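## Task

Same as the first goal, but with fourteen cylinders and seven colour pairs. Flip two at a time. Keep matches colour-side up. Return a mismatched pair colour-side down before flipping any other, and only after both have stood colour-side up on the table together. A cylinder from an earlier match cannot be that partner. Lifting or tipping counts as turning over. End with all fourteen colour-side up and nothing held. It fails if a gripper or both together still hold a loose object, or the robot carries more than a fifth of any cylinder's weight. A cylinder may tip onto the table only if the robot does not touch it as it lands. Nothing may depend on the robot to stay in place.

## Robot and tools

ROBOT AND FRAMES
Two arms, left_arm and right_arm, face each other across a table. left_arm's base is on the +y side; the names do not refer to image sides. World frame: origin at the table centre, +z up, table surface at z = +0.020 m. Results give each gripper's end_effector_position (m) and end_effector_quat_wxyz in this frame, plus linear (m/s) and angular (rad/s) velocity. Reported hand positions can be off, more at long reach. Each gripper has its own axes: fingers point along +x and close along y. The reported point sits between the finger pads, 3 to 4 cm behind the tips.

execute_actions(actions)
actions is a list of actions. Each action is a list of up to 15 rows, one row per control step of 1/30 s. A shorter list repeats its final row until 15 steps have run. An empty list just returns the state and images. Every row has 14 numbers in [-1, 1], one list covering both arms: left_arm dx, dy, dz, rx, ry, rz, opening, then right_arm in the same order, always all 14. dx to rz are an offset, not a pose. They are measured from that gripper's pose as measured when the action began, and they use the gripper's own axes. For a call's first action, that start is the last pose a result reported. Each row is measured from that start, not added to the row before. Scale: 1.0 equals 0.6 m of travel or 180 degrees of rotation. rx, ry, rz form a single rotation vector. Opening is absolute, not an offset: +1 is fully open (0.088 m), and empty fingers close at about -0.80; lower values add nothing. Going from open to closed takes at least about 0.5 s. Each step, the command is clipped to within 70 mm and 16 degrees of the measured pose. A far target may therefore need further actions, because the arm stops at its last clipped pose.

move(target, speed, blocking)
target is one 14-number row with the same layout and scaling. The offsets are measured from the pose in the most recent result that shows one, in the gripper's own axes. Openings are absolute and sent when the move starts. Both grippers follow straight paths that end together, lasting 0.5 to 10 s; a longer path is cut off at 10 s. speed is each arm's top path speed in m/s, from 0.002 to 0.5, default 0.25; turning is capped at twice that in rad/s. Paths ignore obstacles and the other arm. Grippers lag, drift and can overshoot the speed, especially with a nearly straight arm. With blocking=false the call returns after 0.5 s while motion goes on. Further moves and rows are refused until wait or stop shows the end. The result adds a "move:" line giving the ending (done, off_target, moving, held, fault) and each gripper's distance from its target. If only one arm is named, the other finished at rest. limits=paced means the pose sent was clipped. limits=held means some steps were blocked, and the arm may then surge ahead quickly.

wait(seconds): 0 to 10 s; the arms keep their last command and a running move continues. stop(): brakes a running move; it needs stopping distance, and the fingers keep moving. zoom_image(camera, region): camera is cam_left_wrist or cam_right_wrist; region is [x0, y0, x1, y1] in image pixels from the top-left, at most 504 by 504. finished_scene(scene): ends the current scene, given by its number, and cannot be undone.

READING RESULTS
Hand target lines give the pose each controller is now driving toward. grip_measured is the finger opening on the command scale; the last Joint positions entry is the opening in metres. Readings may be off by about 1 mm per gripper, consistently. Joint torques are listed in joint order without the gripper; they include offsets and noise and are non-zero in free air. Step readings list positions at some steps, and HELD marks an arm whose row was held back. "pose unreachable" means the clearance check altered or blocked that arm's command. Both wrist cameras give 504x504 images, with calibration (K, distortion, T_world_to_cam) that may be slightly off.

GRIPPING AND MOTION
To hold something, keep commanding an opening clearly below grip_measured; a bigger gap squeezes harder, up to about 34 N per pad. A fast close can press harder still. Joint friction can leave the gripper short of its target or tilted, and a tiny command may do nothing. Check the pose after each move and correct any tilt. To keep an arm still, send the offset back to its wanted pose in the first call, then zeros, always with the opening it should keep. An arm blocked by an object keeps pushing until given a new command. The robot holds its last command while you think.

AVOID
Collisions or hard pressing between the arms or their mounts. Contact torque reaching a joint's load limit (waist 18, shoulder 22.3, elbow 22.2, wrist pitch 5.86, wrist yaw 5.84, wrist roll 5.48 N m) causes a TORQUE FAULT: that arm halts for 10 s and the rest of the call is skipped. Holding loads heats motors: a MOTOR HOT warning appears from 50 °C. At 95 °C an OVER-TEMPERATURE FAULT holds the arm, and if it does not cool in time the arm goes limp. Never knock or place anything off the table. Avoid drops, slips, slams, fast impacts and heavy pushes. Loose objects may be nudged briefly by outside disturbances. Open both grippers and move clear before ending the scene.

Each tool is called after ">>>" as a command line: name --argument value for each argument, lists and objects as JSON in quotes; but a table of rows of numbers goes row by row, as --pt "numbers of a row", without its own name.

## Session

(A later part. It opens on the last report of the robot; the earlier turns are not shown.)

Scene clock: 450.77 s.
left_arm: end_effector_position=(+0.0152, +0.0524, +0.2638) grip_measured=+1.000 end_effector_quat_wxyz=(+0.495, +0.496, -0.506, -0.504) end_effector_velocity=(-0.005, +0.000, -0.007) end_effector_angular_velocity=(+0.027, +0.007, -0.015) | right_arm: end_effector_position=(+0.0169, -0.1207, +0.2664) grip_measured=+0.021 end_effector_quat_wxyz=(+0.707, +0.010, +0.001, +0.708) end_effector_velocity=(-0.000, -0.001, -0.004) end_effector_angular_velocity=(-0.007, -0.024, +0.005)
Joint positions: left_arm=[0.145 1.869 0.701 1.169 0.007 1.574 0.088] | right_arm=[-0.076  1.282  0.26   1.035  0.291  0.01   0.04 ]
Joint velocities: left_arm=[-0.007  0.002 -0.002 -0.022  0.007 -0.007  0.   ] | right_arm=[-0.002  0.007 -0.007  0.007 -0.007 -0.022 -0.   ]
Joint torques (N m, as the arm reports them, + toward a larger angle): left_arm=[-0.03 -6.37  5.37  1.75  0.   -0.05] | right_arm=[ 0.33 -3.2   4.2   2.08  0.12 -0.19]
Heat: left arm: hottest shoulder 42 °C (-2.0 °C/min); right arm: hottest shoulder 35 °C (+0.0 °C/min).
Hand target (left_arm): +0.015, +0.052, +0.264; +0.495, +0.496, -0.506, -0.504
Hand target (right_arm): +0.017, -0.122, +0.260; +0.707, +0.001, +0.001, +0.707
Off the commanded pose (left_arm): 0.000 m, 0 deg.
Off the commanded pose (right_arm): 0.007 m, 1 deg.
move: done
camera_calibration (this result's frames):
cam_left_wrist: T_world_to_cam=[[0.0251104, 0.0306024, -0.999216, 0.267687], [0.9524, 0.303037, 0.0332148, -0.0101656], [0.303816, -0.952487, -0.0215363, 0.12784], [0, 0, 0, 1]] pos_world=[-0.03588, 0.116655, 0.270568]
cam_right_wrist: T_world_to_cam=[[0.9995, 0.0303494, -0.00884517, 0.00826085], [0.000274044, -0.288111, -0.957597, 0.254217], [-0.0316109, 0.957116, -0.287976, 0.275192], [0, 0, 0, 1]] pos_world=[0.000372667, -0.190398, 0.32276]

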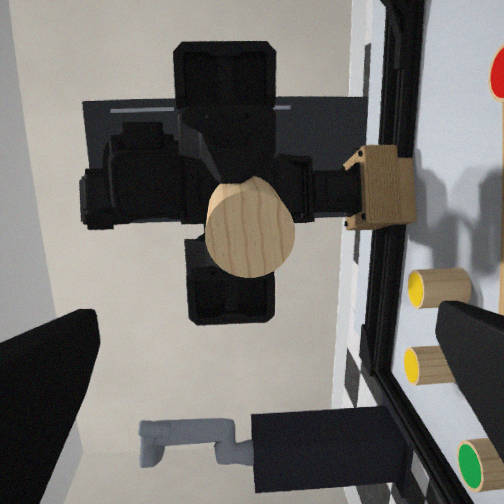

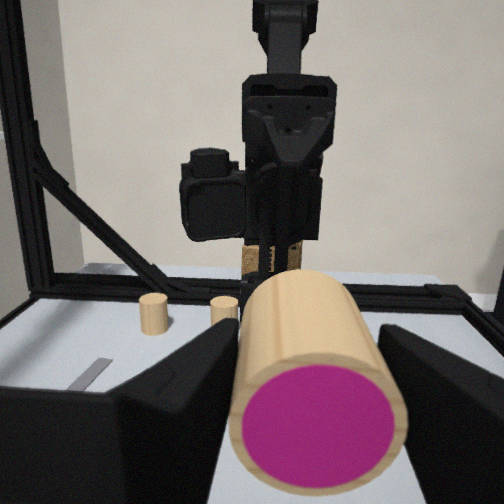

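>>> move --target '[0.1,0.002,0,0,0,0,1, 0.1,0.003,-0.001,-0.005,0.002,0,-0.3]' --speed 0.1

>>> move --target '[0,0,0,0,0,0,-0.3, 0,0,0,0,0,0,-0.3]'

>>> move --target '[0,0,0,0,0,0,-0.3, 0,0,0,0,0,0,1]'

>>> move --target '[-0.1,0,0,0,0,0,-0.3, -0.1,0,0,0,0,0,1]' --speed 0.15

>>> move --target '[-0.235,-0.162,-0.092,0,0,-0.497,-0.3, -0.068,0.133,-0.172,0,0.505,0,0.8]' --speed 0.3

Scene clock: 455.47 s.
left_arm: end_effector_position=(+0.0145, -0.0050, +0.2657) grip_measured=+1.000 end_effector_quat_wxyz=(+0.495, +0.495, -0.506, -0.504) end_effector_velocity=(-0.007, -0.001, -0.003) end_effector_angular_velocity=(+0.017, +0.007, -0.029) | right_arm: end_effector_position=(+0.0149, -0.0642, +0.2642) grip_measured=+0.021 end_effector_quat_wxyz=(+0.707, +0.001, +0.001, +0.707) end_effector_velocity=(+0.001, +0.003, -0.003) end_effector_angular_velocity=(-0.012, -0.010, +0.000)
Joint positions: left_arm=[0.145 2.022 0.957 1.067 0.007 1.574 0.088] | right_arm=[-0.135  1.534  0.455  1.079  0.233  0.003  0.04 ]
Joint velocities: left_arm=[-0.007  0.002  0.007 -0.022  0.022 -0.007  0.   ] | right_arm=[-0.007  0.012  0.007 -0.007 -0.007 -0.007 -0.   ]
Joint torques (N m, as the arm reports them, + toward a larger angle): left_arm=[-0.04 -6.78  6.94  1.58 -0.01 -0.04] | right_arm=[-0.13 -4.59  6.98  2.1  -0.1  -0.18]
Heat: left arm: hottest shoulder 42 °C (-1.0 °C/min); right arm: hottest shoulder 34 °C (-1.0 °C/min).
Hand target (left_arm): +0.014, -0.008, +0.265; +0.495, +0.496, -0.506, -0.504
Hand target (right_arm): +0.015, -0.061, +0.266; +0.707, +0.001, -0.003, +0.708
Off the commanded pose (left_arm): 0.003 m, 0 deg.
Off the commanded pose (right_arm): 0.004 m, 0 deg.
move: done
camera_calibration (this result's frames):
cam_left_wrist: T_world_to_cam=[[0.0251014, 0.0298401, -0.999239, 0.271403], [0.9524, 0.303062, 0.032975, 0.00788331], [0.303815, -0.952504, -0.0208124, 0.0732052], [0, 0, 0, 1]] pos_world=[-0.0365615, 0.0592404, 0.27246]
cam_right_wrist: T_world_to_cam=[[0.999552, 0.0298785, 0.00200944, 0.00553851], [0.0109155, -0.301035, -0.953551, 0.266317], [-0.0278857, 0.953145, -0.301226, 0.223595], [0, 0, 0, 1]] pos_world=[-0.00220789, -0.133113, 0.321288]

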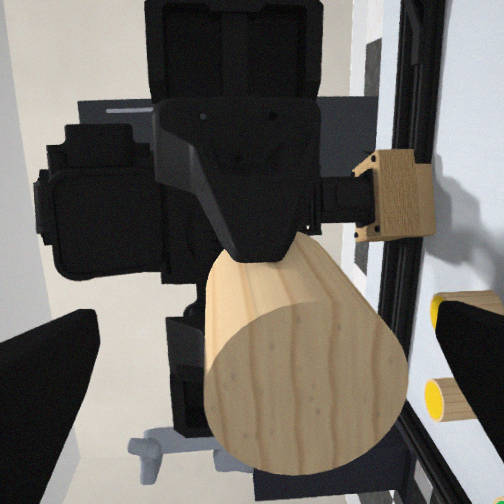

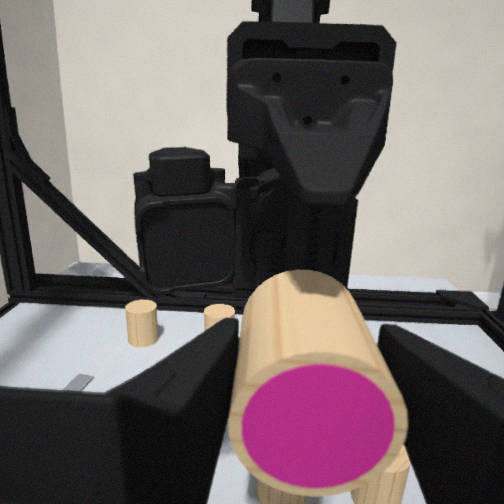

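Scene clock: 455.97 s.
left_arm: end_effector_position=(+0.0145, -0.0049, +0.2649) grip_measured=+0.047 end_effector_quat_wxyz=(+0.494, +0.496, -0.505, -0.504) end_effector_velocity=(-0.002, +0.001, +0.002) end_effector_angular_velocity=(-0.007, -0.007, -0.010) | right_arm: end_effector_position=(+0.0149, -0.0642, +0.2649) grip_measured=+0.021 end_effector_quat_wxyz=(+0.707, +0.002, +0.000, +0.707) end_effector_velocity=(+0.000, -0.001, -0.003) end_effector_angular_velocity=(-0.012, -0.010, +0.005)
Joint positions: left_arm=[0.145 2.022 0.957 1.064 0.007 1.574 0.041] | right_arm=[-0.135  1.534  0.455  1.082  0.233  0.003  0.04 ]
Joint velocities: left_arm=[-0.002 -0.002 -0.002  0.007  0.007  0.007 -0.   ] | right_arm=[-0.002 -0.002 -0.007 -0.007 -0.007 -0.007 -0.   ]
Joint torques (N m, as the arm reports them, + toward a larger angle): left_arm=[-0.04 -7.79  5.77  1.95  0.01 -0.05] | right_arm=[ 0.06 -5.68  5.37  1.56  0.   -0.02]
Heat: left arm: hottest shoulder 42 °C (-1.0 °C/min); right arm: hottest shoulder 34 °C (-1.0 °C/min).
Hand target (left_arm): +0.015, -0.005, +0.266; +0.495, +0.495, -0.506, -0.503
Hand target (right_arm): +0.015, -0.064, +0.264; +0.707, +0.001, +0.001, +0.707
Off the commanded pose (left_arm): 0.001 m, 0 deg.
Off the commanded pose (right_arm): 0.001 m, 0 deg.
move: done
camera_calibration (this result's frames):
cam_left_wrist: T_world_to_cam=[[0.0251421, 0.0332703, -0.99913, 0.270574], [0.952399, 0.302947, 0.0340541, 0.00760158], [0.303816, -0.952427, -0.0240699, 0.0741186], [0, 0, 0, 1]] pos_world=[-0.036561, 0.0592875, 0.271864]
cam_right_wrist: T_world_to_cam=[[0.999553, 0.0298729, 0.0013146, 0.00572059], [0.010157, -0.297849, -0.954559, 0.267501], [-0.0281239, 0.954146, -0.298019, 0.223036], [0, 0, 0, 1]] pos_world=[-0.00216241, -0.133304, 0.321807]

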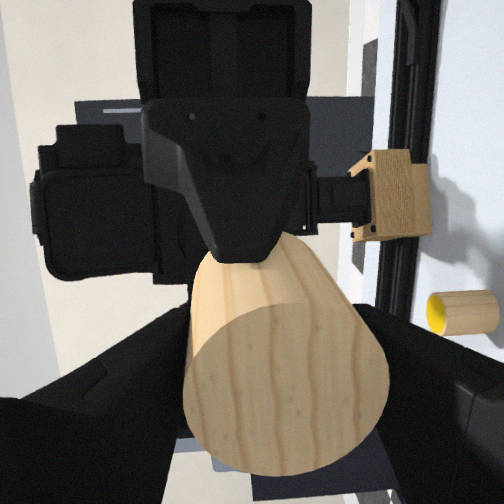

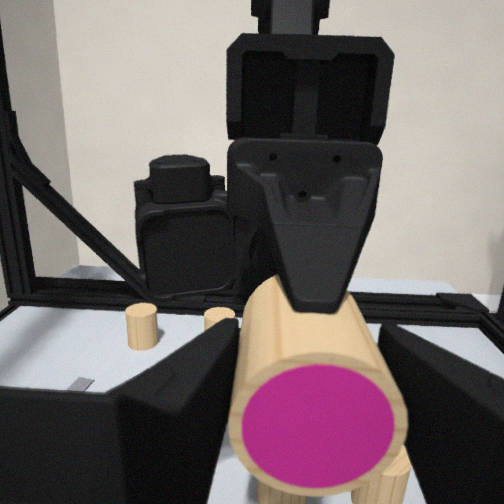

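Scene clock: 456.67 s.
left_arm: end_effector_position=(+0.0145, -0.0049, +0.2648) grip_measured=+0.046 end_effector_quat_wxyz=(+0.494, +0.496, -0.505, -0.504) end_effector_velocity=(-0.002, +0.001, -0.001) end_effector_angular_velocity=(+0.007, +0.007, -0.010) | right_arm: end_effector_position=(+0.0149, -0.0642, +0.2650) grip_measured=+1.000 end_effector_quat_wxyz=(+0.707, +0.002, +0.000, +0.707) end_effector_velocity=(-0.000, +0.000, +0.002) end_effector_angular_velocity=(+0.002, -0.007, +0.005)
Joint positions: left_arm=[0.145 2.022 0.957 1.064 0.007 1.574 0.041] | right_arm=[-0.135  1.534  0.455  1.082  0.233  0.003  0.088]
Joint velocities: left_arm=[-0.002 -0.002 -0.002 -0.007  0.007 -0.007 -0.   ] | right_arm=[-0.002 -0.007  0.002 -0.007 -0.007 -0.007  0.   ]
Joint torques (N m, as the arm reports them, + toward a larger angle): left_arm=[-0.04 -7.81  5.79  1.75 -0.03 -0.06] | right_arm=[ 0.05 -5.66  5.36  1.83  0.01 -0.01]
Heat: left arm: hottest shoulder 42 °C (-1.0 °C/min); right arm: hottest shoulder 34 °C (-1.0 °C/min).
Hand target (left_arm): +0.014, -0.005, +0.265; +0.494, +0.496, -0.505, -0.504
Hand target (right_arm): +0.015, -0.064, +0.265; +0.707, +0.002, +0.000, +0.707
Off the commanded pose (left_arm): 0.000 m, 0 deg.
Off the commanded pose (right_arm): 0.000 m, 0 deg.
move: done
camera_calibration (this result's frames):
cam_left_wrist: T_world_to_cam=[[0.0251466, 0.0336514, -0.999117, 0.27049], [0.952399, 0.302934, 0.0341739, 0.00757257], [0.303816, -0.952417, -0.0244318, 0.0742126], [0, 0, 0, 1]] pos_world=[-0.036561, 0.059285, 0.271805]
cam_right_wrist: T_world_to_cam=[[0.999553, 0.0298724, 0.00123739, 0.00574086], [0.0100727, -0.297494, -0.95467, 0.267632], [-0.0281502, 0.954256, -0.297662, 0.222973], [0, 0, 0, 1]] pos_world=[-0.00215733, -0.133326, 0.321864]

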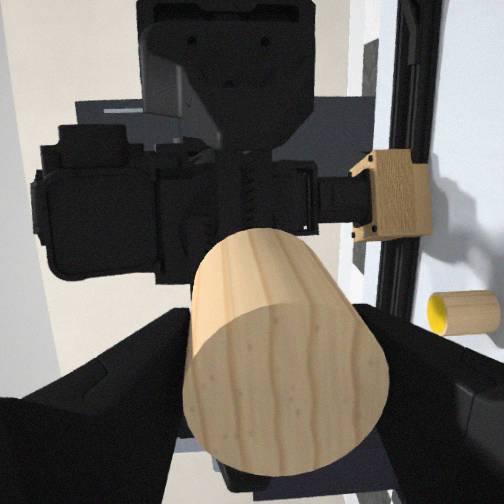

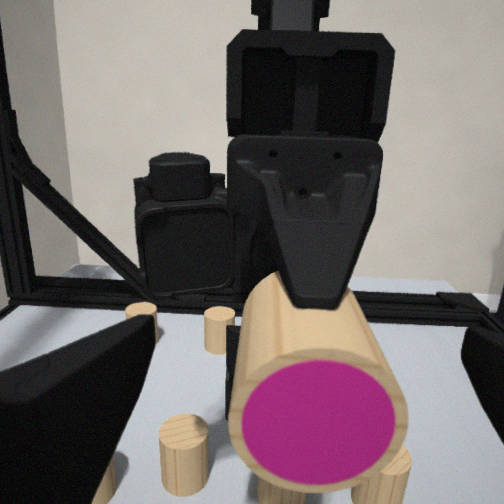

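Scene clock: 457.57 s.
left_arm: end_effector_position=(+0.0152, +0.0532, +0.2592) grip_measured=+0.045 end_effector_quat_wxyz=(+0.490, +0.500, -0.501, -0.508) end_effector_velocity=(+0.004, +0.003, +0.003) end_effector_angular_velocity=(-0.007, +0.021, +0.035) | right_arm: end_effector_position=(+0.0146, -0.1209, +0.2687) grip_measured=+1.000 end_effector_quat_wxyz=(+0.707, +0.007, -0.002, +0.708) end_effector_velocity=(+0.003, -0.003, -0.004) end_effector_angular_velocity=(-0.021, -0.014, -0.010)
Joint positions: left_arm=[0.145 1.87  0.698 1.156 0.007 1.574 0.041] | right_arm=[-0.065  1.271  0.267  1.017  0.302  0.003  0.088]
Joint velocities: left_arm=[-0.002 -0.012 -0.012  0.007 -0.037 -0.022 -0.   ] | right_arm=[-0.002 -0.022 -0.007 -0.037  0.007 -0.007  0.   ]
Joint torques (N m, as the arm reports them, + toward a larger angle): left_arm=[ 0.   -7.8   4.96  2.15  0.   -0.03] | right_arm=[ 0.39 -4.55  4.05  1.61  0.09 -0.01]
Heat: left arm: hottest shoulder 43 °C (+0.0 °C/min); right arm: hottest shoulder 34 °C (-1.0 °C/min).
Hand target (left_arm): +0.015, +0.055, +0.265; +0.494, +0.496, -0.505, -0.504
Hand target (right_arm): +0.015, -0.124, +0.265; +0.707, +0.003, +0.000, +0.707
Off the commanded pose (left_arm): 0.006 m, 1 deg.
Off the commanded pose (right_arm): 0.005 m, 1 deg.
move: done
camera_calibration (this result's frames):
cam_left_wrist: T_world_to_cam=[[0.025323, 0.0485105, -0.998502, 0.261951], [0.952392, 0.302391, 0.0388448, -0.0116845], [0.303822, -0.951949, -0.0385436, 0.132864], [0, 0, 0, 1]] pos_world=[-0.0358723, 0.117306, 0.267133]
cam_right_wrist: T_world_to_cam=[[0.999529, 0.0306383, -0.00163591, 0.00861072], [0.00727594, -0.28849, -0.957455, 0.256183], [-0.0298067, 0.956993, -0.288577, 0.27605], [0, 0, 0, 1]] pos_world=[-0.0022425, -0.190535, 0.32496]

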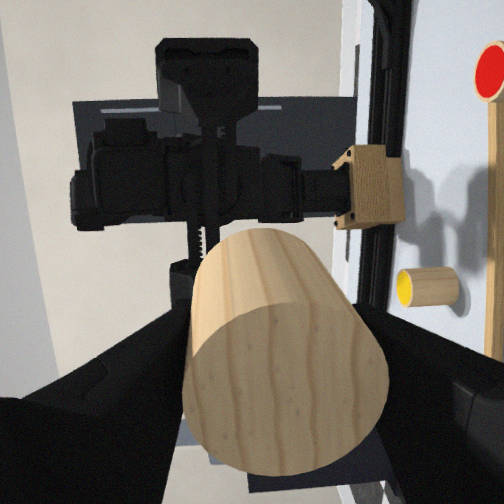

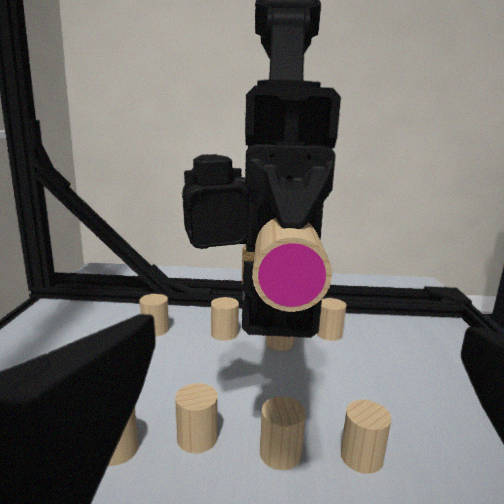

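Scene clock: 460.67 s.
left_arm: end_effector_position=(+0.0706, +0.1960, +0.1638) grip_measured=+0.041 end_effector_quat_wxyz=(-0.006, +0.705, -0.002, -0.709) end_effector_velocity=(+0.000, +0.001, +0.001) end_effector_angular_velocity=(+0.018, -0.005, +0.005) | right_arm: end_effector_position=(-0.0644, -0.1624, +0.1660) grip_measured=+0.800 end_effector_quat_wxyz=(+0.501, -0.500, +0.498, +0.501) end_effector_velocity=(+0.001, -0.003, +0.001) end_effector_angular_velocity=(-0.019, -0.001, -0.010)
Joint positions: left_arm=[ 0.309  1.843  1.258 -0.991  0.005  1.734  0.041] | right_arm=[ 0.071  1.789  1.302 -1.08   0.004  0.437  0.078]
Joint velocities: left_arm=[-0.002  0.007  0.012 -0.022 -0.007 -0.007 -0.   ] | right_arm=[-0.002  0.002  0.007 -0.022 -0.007  0.007 -0.   ]
Joint torques (N m, as the arm reports them, + toward a larger angle): left_arm=[ 0.15 -5.79  6.8  -0.03 -0.16  0.12] | right_arm=[-0.22 -6.35  6.99 -0.13 -0.09  0.13]
Heat: left arm: hottest shoulder 42 °C (+0.0 °C/min); right arm: hottest elbow 35 °C (+0.0 °C/min).
Hand target (left_arm): +0.073, +0.194, +0.164; -0.006, +0.707, -0.002, -0.707
Hand target (right_arm): -0.065, -0.160, +0.164; +0.501, -0.500, +0.502, +0.497
Off the commanded pose (left_arm): 0.003 m, 1 deg.
Off the commanded pose (right_arm): 0.002 m, 1 deg.
move: done
camera_calibration (this result's frames):
cam_left_wrist: T_world_to_cam=[[0.0327576, 0.998779, 0.0369855, -0.198106], [0.948089, -0.0427641, 0.315116, -0.0812212], [0.316313, 0.0247431, -0.948332, 0.204977], [0, 0, 0, 1]] pos_world=[0.0186578, 0.189319, 0.227307]
cam_right_wrist: T_world_to_cam=[[0.999605, 0.00714355, -0.0271936, 0.0891463], [0.014879, -0.955057, 0.296049, -0.16935], [-0.0238566, -0.296337, -0.954786, 0.191246], [0, 0, 0, 1]] pos_world=[-0.0820288, -0.105703, 0.235159]

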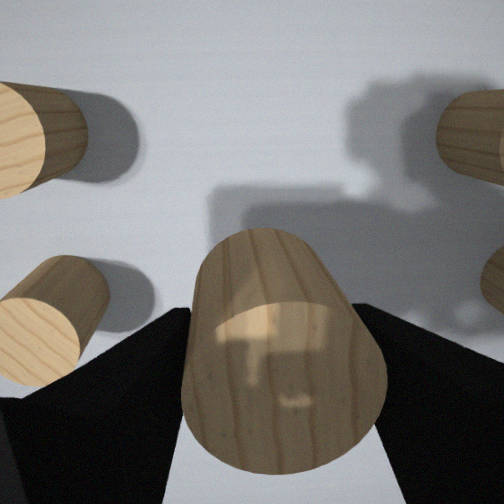

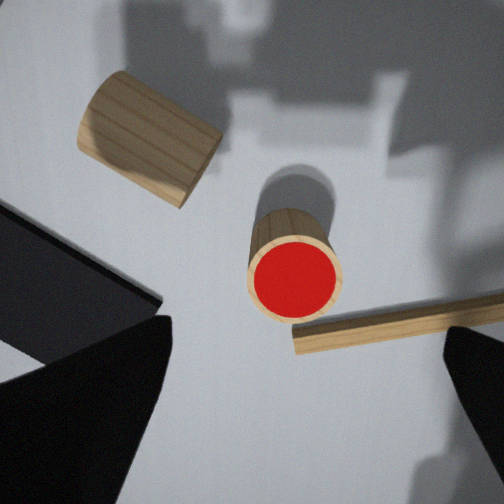

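>>> move --target '[0.143,0,0,0,0,0,-0.3, 0.147,-0.002,-0.002,0,0,0,0.8]' --speed 0.06

>>> move --target '[0,0,0,0,0,0,0.8, 0,0,0,0,0,0,-0.3]'

>>> move --target '[-0.135,0,0,0,0,0,0.8, -0.14,0,0,0,0,0,-0.3]' --speed 0.15

>>> move --target '[-0.172,0.237,0.09,0,0,0.505,1, -0.165,-0.133,0.072,0,-0.497,0,-0.3]' --speed 0.3

Scene clock: 464.97 s.
left_arm: end_effector_position=(+0.0709, +0.1953, +0.0817) grip_measured=+0.037 end_effector_quat_wxyz=(-0.003, +0.705, -0.005, -0.709) end_effector_velocity=(+0.000, +0.000, +0.001) end_effector_angular_velocity=(+0.004, -0.007, +0.020) | right_arm: end_effector_position=(-0.0659, -0.1594, +0.0848) grip_measured=+0.800 end_effector_quat_wxyz=(+0.504, -0.492, +0.495, +0.509) end_effector_velocity=(+0.001, -0.002, +0.000) end_effector_angular_velocity=(-0.010, +0.004, -0.010)
Joint positions: left_arm=[ 0.309  1.991  1.094 -0.671  0.005  1.734  0.041] | right_arm=[ 0.071  1.906  1.103 -0.742  0.003  0.437  0.078]
Joint velocities: left_arm=[-0.002 -0.002  0.002 -0.007 -0.007 -0.022 -0.   ] | right_arm=[-0.002 -0.002 -0.002 -0.007 -0.007  0.007 -0.   ]
Joint torques (N m, as the arm reports them, + toward a larger angle): left_arm=[ 0.   -5.9   4.24  0.54  0.07  0.01] | right_arm=[-0.11 -6.79  3.39  0.29  0.04 -0.08]
Heat: left arm: hottest shoulder 42 °C (+0.0 °C/min); right arm: hottest elbow 35 °C (+0.0 °C/min).
Hand target (left_arm): +0.071, +0.197, +0.078; -0.005, +0.705, -0.002, -0.709
Hand target (right_arm): -0.063, -0.164, +0.078; +0.501, -0.500, +0.498, +0.501
Off the commanded pose (left_arm): 0.004 m, 0 deg.
Off the commanded pose (right_arm): 0.008 m, 1 deg.
move: done
camera_calibration (this result's frames):
cam_left_wrist: T_world_to_cam=[[0.0323263, 0.99904, 0.0295604, -0.193785], [0.94762, -0.0400385, 0.31688, -0.056297], [0.31776, 0.0177684, -0.948005, 0.128262], [0, 0, 0, 1]] pos_world=[0.0188561, 0.189066, 0.145161]
cam_right_wrist: T_world_to_cam=[[0.999274, 0.00780116, -0.0372933, 0.089371], [0.0178264, -0.960798, 0.276674, -0.141546], [-0.033673, -0.277138, -0.96024, 0.117444], [0, 0, 0, 1]] pos_world=[-0.0828282, -0.104146, 0.15527]

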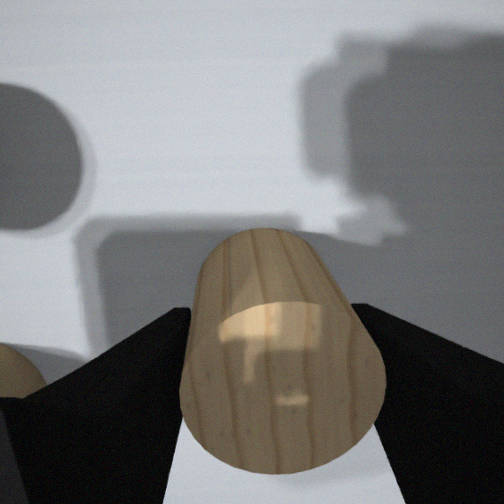

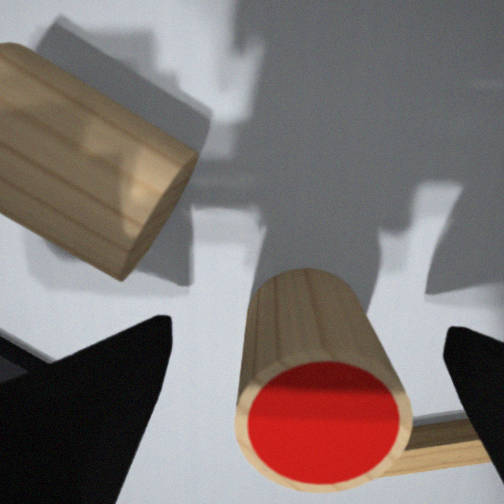

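Scene clock: 465.67 s.
left_arm: end_effector_position=(+0.0709, +0.1953, +0.0817) grip_measured=+0.799 end_effector_quat_wxyz=(-0.003, +0.705, -0.005, -0.709) end_effector_velocity=(-0.000, +0.004, -0.000) end_effector_angular_velocity=(+0.023, -0.004, +0.005) | right_arm: end_effector_position=(-0.0659, -0.1595, +0.0848) grip_measured=+0.021 end_effector_quat_wxyz=(+0.503, -0.492, +0.496, +0.509) end_effector_velocity=(+0.000, -0.006, +0.000) end_effector_angular_velocity=(-0.029, +0.011, -0.009)
Joint positions: left_arm=[ 0.309  1.991  1.094 -0.671  0.005  1.734  0.078] | right_arm=[ 0.07   1.906  1.103 -0.743  0.002  0.437  0.04 ]
Joint velocities: left_arm=[-0.002  0.002  0.002 -0.022 -0.007 -0.007  0.   ] | right_arm=[-0.002 -0.002 -0.002 -0.022 -0.022  0.007 -0.   ]
Joint torques (N m, as the arm reports them, + toward a larger angle): left_arm=[-0.04 -6.62  4.94  0.17  0.04  0.03] | right_arm=[ 0.07 -8.05  4.83  0.2   0.05 -0.02]
Heat: left arm: hottest shoulder 42 °C (+0.0 °C/min); right arm: hottest elbow 35 °C (+0.0 °C/min).
Hand target (left_arm): +0.071, +0.195, +0.082; -0.003, +0.705, -0.005, -0.709
Hand target (right_arm): -0.066, -0.159, +0.085; +0.504, -0.492, +0.495, +0.509
Off the commanded pose (left_arm): 0.000 m, 0 deg.
Off the commanded pose (right_arm): 0.000 m, 0 deg.
move: done
camera_calibration (this result's frames):
cam_left_wrist: T_world_to_cam=[[0.0323263, 0.99904, 0.0295604, -0.193785], [0.94762, -0.0400385, 0.31688, -0.056297], [0.31776, 0.0177684, -0.948005, 0.128262], [0, 0, 0, 1]] pos_world=[0.0188561, 0.189066, 0.145161]
cam_right_wrist: T_world_to_cam=[[0.999244, 0.00741792, -0.0381727, 0.0893911], [0.0177302, -0.960574, 0.277457, -0.141674], [-0.0346095, -0.277924, -0.959979, 0.117206], [0, 0, 0, 1]] pos_world=[-0.0827552, -0.104177, 0.155236]

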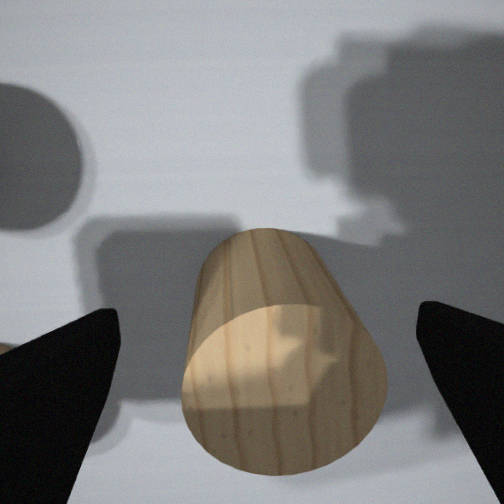

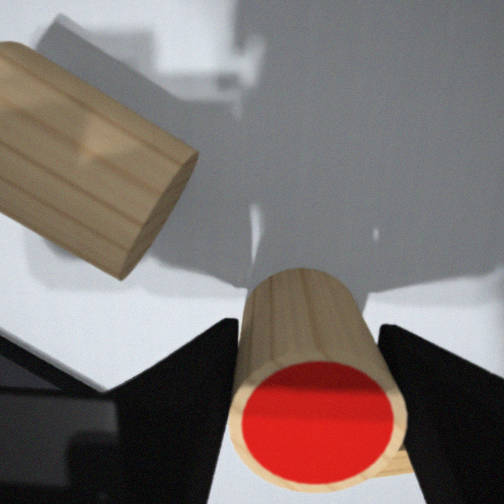

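Scene clock: 466.67 s.
left_arm: end_effector_position=(+0.0705, +0.1980, +0.1566) grip_measured=+0.800 end_effector_quat_wxyz=(-0.009, +0.704, +0.001, -0.710) end_effector_velocity=(-0.000, +0.004, -0.000) end_effector_angular_velocity=(+0.023, -0.004, +0.005) | right_arm: end_effector_position=(-0.0638, -0.1640, +0.1630) grip_measured=+0.021 end_effector_quat_wxyz=(+0.501, -0.498, +0.498, +0.503) end_effector_velocity=(-0.002, +0.002, +0.003) end_effector_angular_velocity=(-0.003, +0.023, +0.000)
Joint positions: left_arm=[ 0.309  1.853  1.24  -0.974  0.005  1.734  0.078] | right_arm=[ 0.07   1.782  1.281 -1.061  0.002  0.437  0.04 ]
Joint velocities: left_arm=[-0.002  0.002  0.002 -0.022 -0.007 -0.007 -0.   ] | right_arm=[-0.007  0.002  0.017 -0.007 -0.022 -0.007 -0.   ]
Joint torques (N m, as the arm reports them, + toward a larger angle): left_arm=[-0.21 -7.61  6.64 -0.07  0.06  0.  ] | right_arm=[ 0.09 -8.62  6.99 -0.05  0.02 -0.02]
Heat: left arm: hottest shoulder 42 °C (+0.0 °C/min); right arm: hottest shoulder 35 °C (+0.0 °C/min).
Hand target (left_arm): +0.071, +0.195, +0.162; -0.003, +0.705, -0.005, -0.709
Hand target (right_arm): -0.065, -0.161, +0.169; +0.503, -0.492, +0.496, +0.509
Off the commanded pose (left_arm): 0.007 m, 1 deg.
Off the commanded pose (right_arm): 0.006 m, 1 deg.
move: done
camera_calibration (this result's frames):
cam_left_wrist: T_world_to_cam=[[0.0324281, 0.998378, 0.0467962, -0.201254], [0.948461, -0.0455063, 0.313611, -0.0779974], [0.315231, 0.0342145, -0.948398, 0.196341], [0, 0, 0, 1]] pos_world=[0.0186109, 0.190661, 0.220088]
cam_right_wrist: T_world_to_cam=[[0.999501, 0.00686969, -0.0308398, 0.0890172], [0.0156056, -0.956044, 0.292807, -0.169642], [-0.0274727, -0.293142, -0.955674, 0.188308], [0, 0, 0, 1]] pos_world=[-0.0811521, -0.107596, 0.232378]

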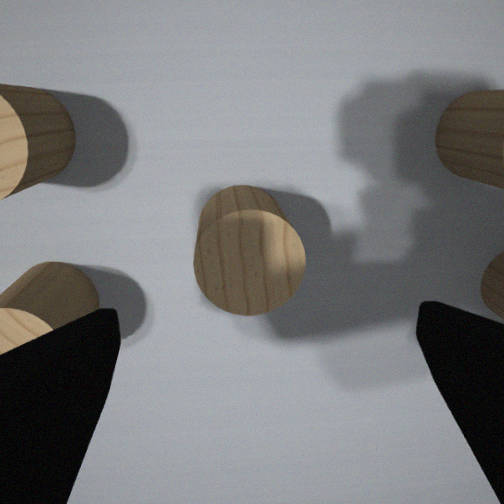

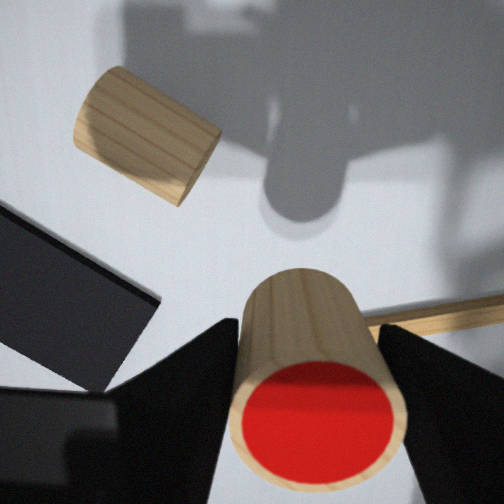

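Scene clock: 469.87 s.
left_arm: end_effector_position=(+0.0151, +0.0582, +0.2576) grip_measured=+1.000 end_effector_quat_wxyz=(+0.493, +0.495, -0.504, -0.507) end_effector_velocity=(+0.002, -0.000, +0.004) end_effector_angular_velocity=(-0.012, +0.022, +0.010) | right_arm: end_effector_position=(+0.0149, -0.1200, +0.2689) grip_measured=+0.021 end_effector_quat_wxyz=(+0.704, +0.012, +0.003, +0.710) end_effector_velocity=(+0.001, +0.001, +0.001) end_effector_angular_velocity=(+0.012, +0.011, +0.000)
Joint positions: left_arm=[0.146 1.872 0.673 1.194 0.011 1.57  0.088] | right_arm=[-0.073  1.273  0.269  1.017  0.287  0.017  0.04 ]
Joint velocities: left_arm=[ 0.002 -0.002  0.002  0.007 -0.007 -0.022  0.   ] | right_arm=[-0.007  0.007 -0.002  0.022 -0.007  0.007 -0.   ]
Joint torques (N m, as the arm reports them, + toward a larger angle): left_arm=[-0.3  -5.48  6.27  2.03 -0.21 -0.13] | right_arm=[-0.25 -3.45  4.2   2.02 -0.09 -0.1 ]
Heat: left arm: hottest shoulder 42 °C (+0.0 °C/min); right arm: hottest shoulder 35 °C (+0.0 °C/min).
Hand target (left_arm): +0.015, +0.056, +0.258; +0.497, +0.494, -0.503, -0.506
Hand target (right_arm): +0.016, -0.121, +0.263; +0.704, +0.003, +0.004, +0.710
Off the commanded pose (left_arm): 0.003 m, 1 deg.
Off the commanded pose (right_arm): 0.007 m, 1 deg.
move: done
camera_calibration (this result's frames):
cam_left_wrist: T_world_to_cam=[[0.0210864, 0.0370978, -0.999089, 0.260998], [0.953451, 0.299925, 0.0312599, -0.0109976], [0.300811, -0.953241, -0.0290465, 0.135209], [0, 0, 0, 1]] pos_world=[-0.0356903, 0.122503, 0.265032]
cam_right_wrist: T_world_to_cam=[[0.999175, 0.0376696, -0.0151752, 0.0127687], [-0.00366569, -0.288488, -0.957476, 0.256792], [-0.0404456, 0.956742, -0.288112, 0.275277], [0, 0, 0, 1]] pos_world=[-0.000683077, -0.189769, 0.325377]

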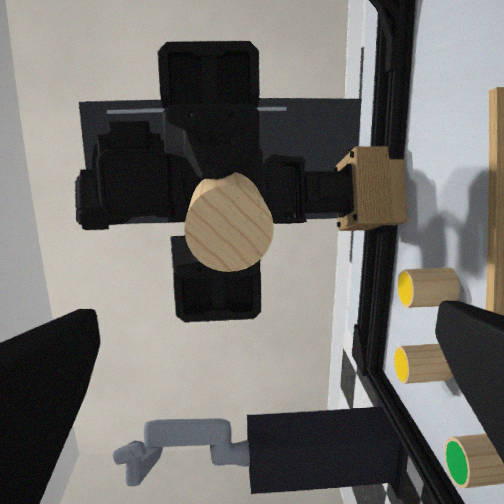

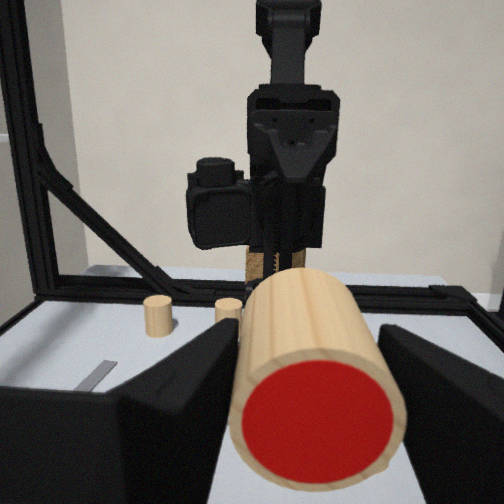

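>>> move --target '[0.109,0.009,0,0,0,0,1, 0.099,-0.001,-0.005,-0.008,0.002,-0.003,-0.3]' --speed 0.1

>>> move --target '[0,0,0,0,0,0,-0.3, 0,0,0,0,0,0,-0.3]'

>>> move --target '[0,0,0,0,0,0,-0.3, 0,0,0,0,0,0,1]'

>>> move --target '[-0.1,0,0,0,0,0,-0.3, -0.1,0,-0.005,0,0,0,1]' --speed 0.15

>>> move --target '[-0.235,-0.162,0.03,0,0,-0.497,-0.3, 0,0,0,0,0,0,1]' --speed 0.3

Scene clock: 474.63 s.
left_arm: end_effector_position=(+0.0145, -0.0047, +0.2634) grip_measured=+1.000 end_effector_quat_wxyz=(+0.494, +0.495, -0.504, -0.507) end_effector_velocity=(-0.002, -0.001, +0.000) end_effector_angular_velocity=(+0.002, -0.007, -0.010) | right_arm: end_effector_position=(+0.0150, -0.0640, +0.2646) grip_measured=+0.021 end_effector_quat_wxyz=(+0.708, +0.000, +0.000, +0.707) end_effector_velocity=(+0.002, +0.002, +0.002) end_effector_angular_velocity=(+0.007, -0.020, -0.010)
Joint positions: left_arm=[0.146 2.025 0.955 1.065 0.011 1.57  0.088] | right_arm=[-0.134  1.534  0.456  1.078  0.236  0.     0.04 ]
Joint velocities: left_arm=[-0.002  0.002  0.007 -0.007  0.007  0.007  0.   ] | right_arm=[-0.002  0.007  0.007  0.007  0.007 -0.022 -0.   ]
Joint torques (N m, as the arm reports them, + toward a larger angle): left_arm=[-0.01 -6.86  6.82  1.58 -0.02 -0.03] | right_arm=[-0.2  -5.02  7.23  2.09 -0.11 -0.18]
Heat: left arm: hottest shoulder 42 °C (+0.0 °C/min); right arm: hottest shoulder 34 °C (-1.0 °C/min).
Hand target (left_arm): +0.014, -0.007, +0.262; +0.493, +0.496, -0.504, -0.507
Hand target (right_arm): +0.015, -0.061, +0.267; +0.707, +0.001, -0.004, +0.707
Off the commanded pose (left_arm): 0.003 m, 0 deg.
Off the commanded pose (right_arm): 0.004 m, 0 deg.
move: done
camera_calibration (this result's frames):
cam_left_wrist: T_world_to_cam=[[0.0210661, 0.0363436, -0.999117, 0.269058], [0.953336, 0.300312, 0.0310249, 0.00834868], [0.301175, -0.953148, -0.0283212, 0.0753887], [0, 0, 0, 1]] pos_world=[-0.0363323, 0.0595709, 0.270697]
cam_right_wrist: T_world_to_cam=[[0.999607, 0.0275891, 0.0049055, 0.0045222], [0.0129702, -0.300355, -0.953739, 0.26685], [-0.0248394, 0.953428, -0.300595, 0.223306], [0, 0, 0, 1]] pos_world=[-0.00243473, -0.132881, 0.321608]

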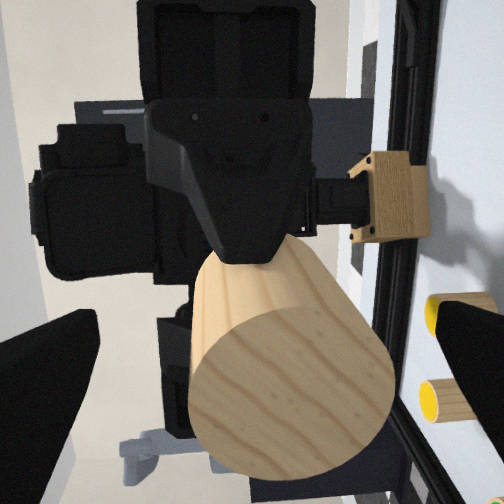

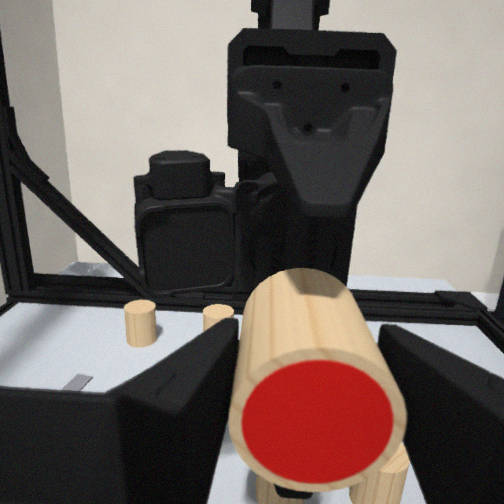

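Scene clock: 475.13 s.
left_arm: end_effector_position=(+0.0143, -0.0047, +0.2634) grip_measured=+0.051 end_effector_quat_wxyz=(+0.494, +0.495, -0.504, -0.507) end_effector_velocity=(-0.000, +0.001, -0.001) end_effector_angular_velocity=(+0.007, -0.007, +0.005) | right_arm: end_effector_position=(+0.0150, -0.0640, +0.2645) grip_measured=+0.021 end_effector_quat_wxyz=(+0.708, -0.000, +0.000, +0.707) end_effector_velocity=(+0.000, -0.000, +0.002) end_effector_angular_velocity=(+0.007, -0.006, +0.005)
Joint positions: left_arm=[0.146 2.025 0.955 1.065 0.011 1.57  0.042] | right_arm=[-0.134  1.534  0.456  1.077  0.236  0.     0.04 ]
Joint velocities: left_arm=[-0.002 -0.002 -0.002 -0.007 -0.007  0.007 -0.   ] | right_arm=[-0.002 -0.002 -0.002  0.007 -0.007 -0.007 -0.   ]
Joint torques (N m, as the arm reports them, + toward a larger angle): left_arm=[ 0.01 -7.63  5.77  1.78  0.   -0.02] | right_arm=[ 0.06 -5.66  5.34  1.85  0.01 -0.01]
Heat: left arm: hottest shoulder 42 °C (+0.0 °C/min); right arm: hottest shoulder 34 °C (-1.0 °C/min).
Hand target (left_arm): +0.014, -0.005, +0.263; +0.494, +0.495, -0.504, -0.507
Hand target (right_arm): +0.015, -0.064, +0.265; +0.708, -0.000, +0.000, +0.707
Off the commanded pose (left_arm): 0.000 m, 0 deg.
Off the commanded pose (right_arm): 0.000 m, 0 deg.
move: done
camera_calibration (this result's frames):
cam_left_wrist: T_world_to_cam=[[0.0214611, 0.036327, -0.999109, 0.269055], [0.953439, 0.299947, 0.031386, 0.00844018], [0.30082, -0.953264, -0.0281985, 0.0754238], [0, 0, 0, 1]] pos_world=[-0.0365104, 0.0595932, 0.270677]
cam_right_wrist: T_world_to_cam=[[0.999607, 0.027591, 0.00498384, 0.004502], [0.0130547, -0.300709, -0.953626, 0.266719], [-0.0248128, 0.953317, -0.300951, 0.223368], [0, 0, 0, 1]] pos_world=[-0.00243978, -0.13286, 0.32155]

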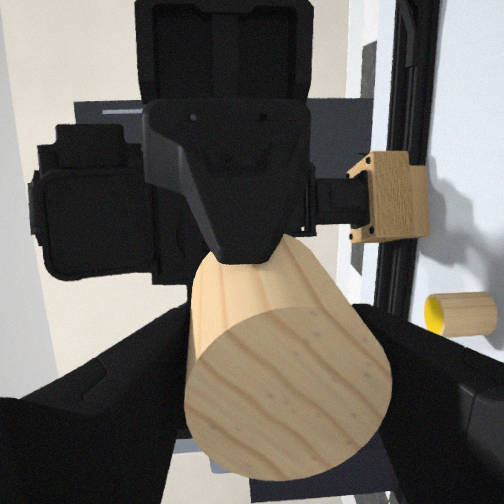

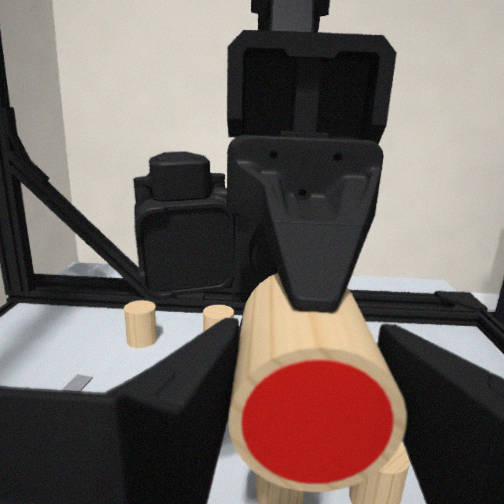

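Scene clock: 475.83 s.
left_arm: end_effector_position=(+0.0143, -0.0047, +0.2634) grip_measured=+0.049 end_effector_quat_wxyz=(+0.494, +0.495, -0.504, -0.507) end_effector_velocity=(+0.005, -0.001, -0.002) end_effector_angular_velocity=(+0.007, +0.007, +0.024) | right_arm: end_effector_position=(+0.0150, -0.0640, +0.2645) grip_measured=+1.000 end_effector_quat_wxyz=(+0.708, -0.000, +0.000, +0.707) end_effector_velocity=(+0.000, -0.000, -0.002) end_effector_angular_velocity=(-0.007, -0.009, +0.005)
Joint positions: left_arm=[0.146 2.025 0.955 1.065 0.011 1.57  0.041] | right_arm=[-0.134  1.534  0.456  1.077  0.236  0.     0.088]
Joint velocities: left_arm=[ 0.002  0.002  0.002 -0.007 -0.022 -0.007 -0.   ] | right_arm=[-0.002 -0.002 -0.002 -0.007 -0.007 -0.007  0.   ]
Joint torques (N m, as the arm reports them, + toward a larger angle): left_arm=[ 0.01 -7.68  5.82  1.74 -0.01 -0.02] | right_arm=[ 0.07 -5.66  5.37  1.84  0.01  0.  ]
Heat: left arm: hottest shoulder 42 °C (+0.0 °C/min); right arm: hottest shoulder 34 °C (-1.0 °C/min).
Hand target (left_arm): +0.014, -0.005, +0.263; +0.494, +0.495, -0.504, -0.507
Hand target (right_arm): +0.015, -0.064, +0.265; +0.708, -0.000, +0.000, +0.707
Off the commanded pose (left_arm): 0.000 m, 0 deg.
Off the commanded pose (right_arm): 0.000 m, 0 deg.
move: done
camera_calibration (this result's frames):
cam_left_wrist: T_world_to_cam=[[0.0214611, 0.036327, -0.999109, 0.269055], [0.953439, 0.299947, 0.031386, 0.00844018], [0.30082, -0.953264, -0.0281985, 0.0754238], [0, 0, 0, 1]] pos_world=[-0.0365104, 0.0595932, 0.270677]
cam_right_wrist: T_world_to_cam=[[0.999607, 0.027591, 0.00498384, 0.004502], [0.0130547, -0.300709, -0.953626, 0.266719], [-0.0248128, 0.953317, -0.300951, 0.223368], [0, 0, 0, 1]] pos_world=[-0.00243978, -0.13286, 0.32155]

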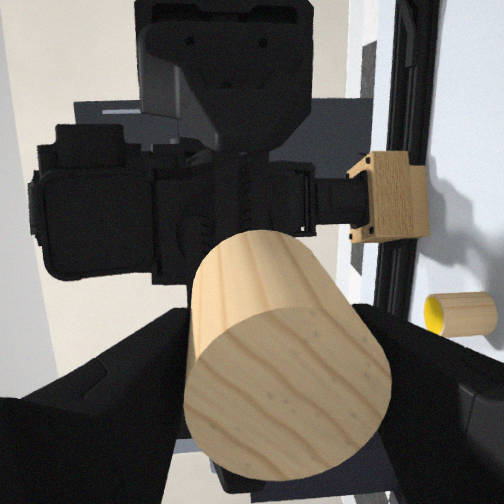

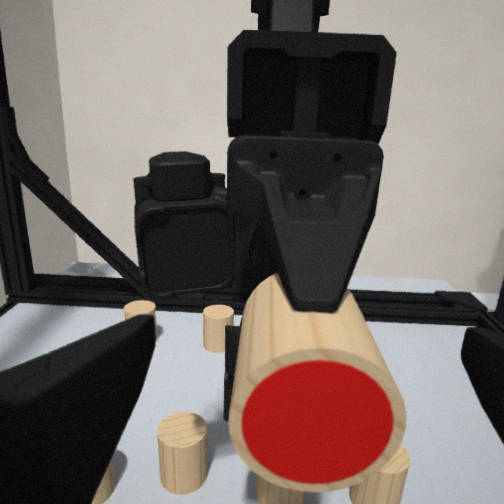

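Scene clock: 476.73 s.
left_arm: end_effector_position=(+0.0150, +0.0533, +0.2580) grip_measured=+0.048 end_effector_quat_wxyz=(+0.490, +0.499, -0.500, -0.511) end_effector_velocity=(-0.000, +0.002, +0.001) end_effector_angular_velocity=(+0.003, +0.007, +0.005) | right_arm: end_effector_position=(+0.0146, -0.1207, +0.2651) grip_measured=+1.000 end_effector_quat_wxyz=(+0.707, +0.004, -0.002, +0.707) end_effector_velocity=(-0.001, -0.003, -0.004) end_effector_angular_velocity=(-0.016, -0.013, +0.010)
Joint positions: left_arm=[0.146 1.872 0.696 1.156 0.011 1.57  0.041] | right_arm=[-0.064  1.288  0.262  1.035  0.305  0.     0.088]
Joint velocities: left_arm=[-0.002 -0.012 -0.007 -0.007 -0.007 -0.007  0.   ] | right_arm=[ 0.002 -0.017 -0.012 -0.022 -0.007 -0.007  0.   ]
Joint torques (N m, as the arm reports them, + toward a larger angle): left_arm=[ 0.07 -7.79  4.8   2.12  0.06 -0.04] | right_arm=[ 0.22 -4.65  3.88  1.61  0.07  0.02]
Heat: left arm: hottest shoulder 42 °C (+0.0 °C/min); right arm: hottest shoulder 34 °C (-1.0 °C/min).
Hand target (left_arm): +0.015, +0.055, +0.264; +0.494, +0.495, -0.504, -0.507
Hand target (right_arm): +0.015, -0.124, +0.261; +0.708, -0.000, +0.000, +0.707
Off the commanded pose (left_arm): 0.006 m, 1 deg.
Off the commanded pose (right_arm): 0.005 m, 1 deg.
move: done
camera_calibration (this result's frames):
cam_left_wrist: T_world_to_cam=[[0.0216261, 0.0511858, -0.998455, 0.260576], [0.953434, 0.299446, 0.0360021, -0.010595], [0.300826, -0.952739, -0.0423265, 0.134073], [0, 0, 0, 1]] pos_world=[-0.0358664, 0.117572, 0.26623]
cam_right_wrist: T_world_to_cam=[[0.999596, 0.0283207, 0.00251145, 0.00724919], [0.0106855, -0.292352, -0.956251, 0.251999], [-0.0263475, 0.955891, -0.292537, 0.275678], [0, 0, 0, 1]] pos_world=[-0.00267557, -0.190051, 0.321602]

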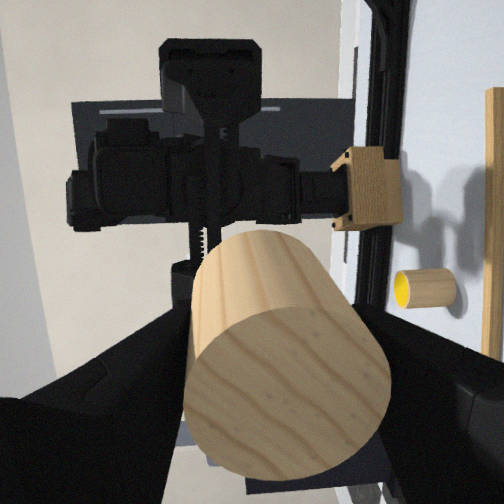

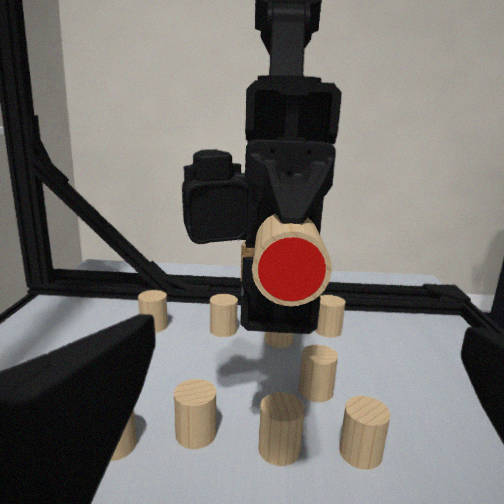

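Scene clock: 479.77 s.
left_arm: end_effector_position=(+0.0012, +0.1979, +0.1625) grip_measured=+0.044 end_effector_quat_wxyz=(-0.009, +0.707, -0.002, -0.707) end_effector_velocity=(+0.000, +0.003, +0.003) end_effector_angular_velocity=(+0.021, -0.009, +0.019) | right_arm: end_effector_position=(+0.0147, -0.1207, +0.2652) grip_measured=+1.000 end_effector_quat_wxyz=(+0.707, +0.004, -0.002, +0.707) end_effector_velocity=(-0.000, -0.000, -0.003) end_effector_angular_velocity=(-0.012, -0.011, +0.005)
Joint positions: left_arm=[ 0.093  1.83   1.235 -0.985  0.     1.523  0.041] | right_arm=[-0.064  1.287  0.262  1.035  0.306  0.     0.088]
Joint velocities: left_arm=[-0.002  0.002  0.017 -0.037 -0.007 -0.022 -0.   ] | right_arm=[-0.002  0.002 -0.002 -0.007 -0.007 -0.007  0.   ]
Joint torques (N m, as the arm reports them, + toward a larger angle): left_arm=[-0.3  -5.63  6.89 -0.03  0.24 -0.07] | right_arm=[ 0.07 -3.91  5.62  1.81  0.01  0.01]
Heat: left arm: hottest shoulder 42 °C (+0.0 °C/min); right arm: hottest shoulder 34 °C (-1.0 °C/min).
Hand target (left_arm): -0.001, +0.196, +0.163; -0.009, +0.705, -0.001, -0.709
Hand target (right_arm): +0.015, -0.121, +0.265; +0.707, +0.004, -0.002, +0.707
Off the commanded pose (left_arm): 0.002 m, 0 deg.
Off the commanded pose (right_arm): 0.000 m, 0 deg.
move: done
camera_calibration (this result's frames):
cam_left_wrist: T_world_to_cam=[[0.0371231, 0.998449, 0.0414944, -0.198301], [0.945867, -0.0485046, 0.320909, -0.0147756], [0.322423, 0.0273351, -0.946201, 0.224806], [0, 0, 0, 1]] pos_world=[-0.0511454, 0.191132, 0.225682]
cam_right_wrist: T_world_to_cam=[[0.999607, 0.0279385, 0.00240402, 0.00716571], [0.0104615, -0.292009, -0.956358, 0.252179], [-0.0260172, 0.956007, -0.292187, 0.275658], [0, 0, 0, 1]] pos_world=[-0.0026292, -0.190093, 0.3217]

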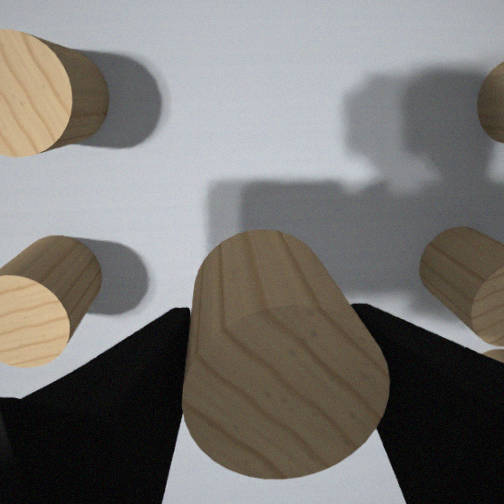

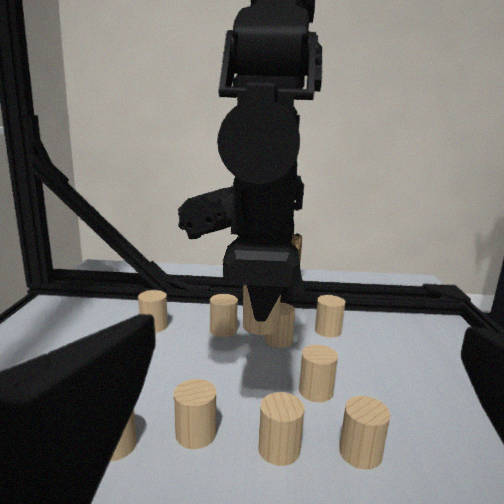

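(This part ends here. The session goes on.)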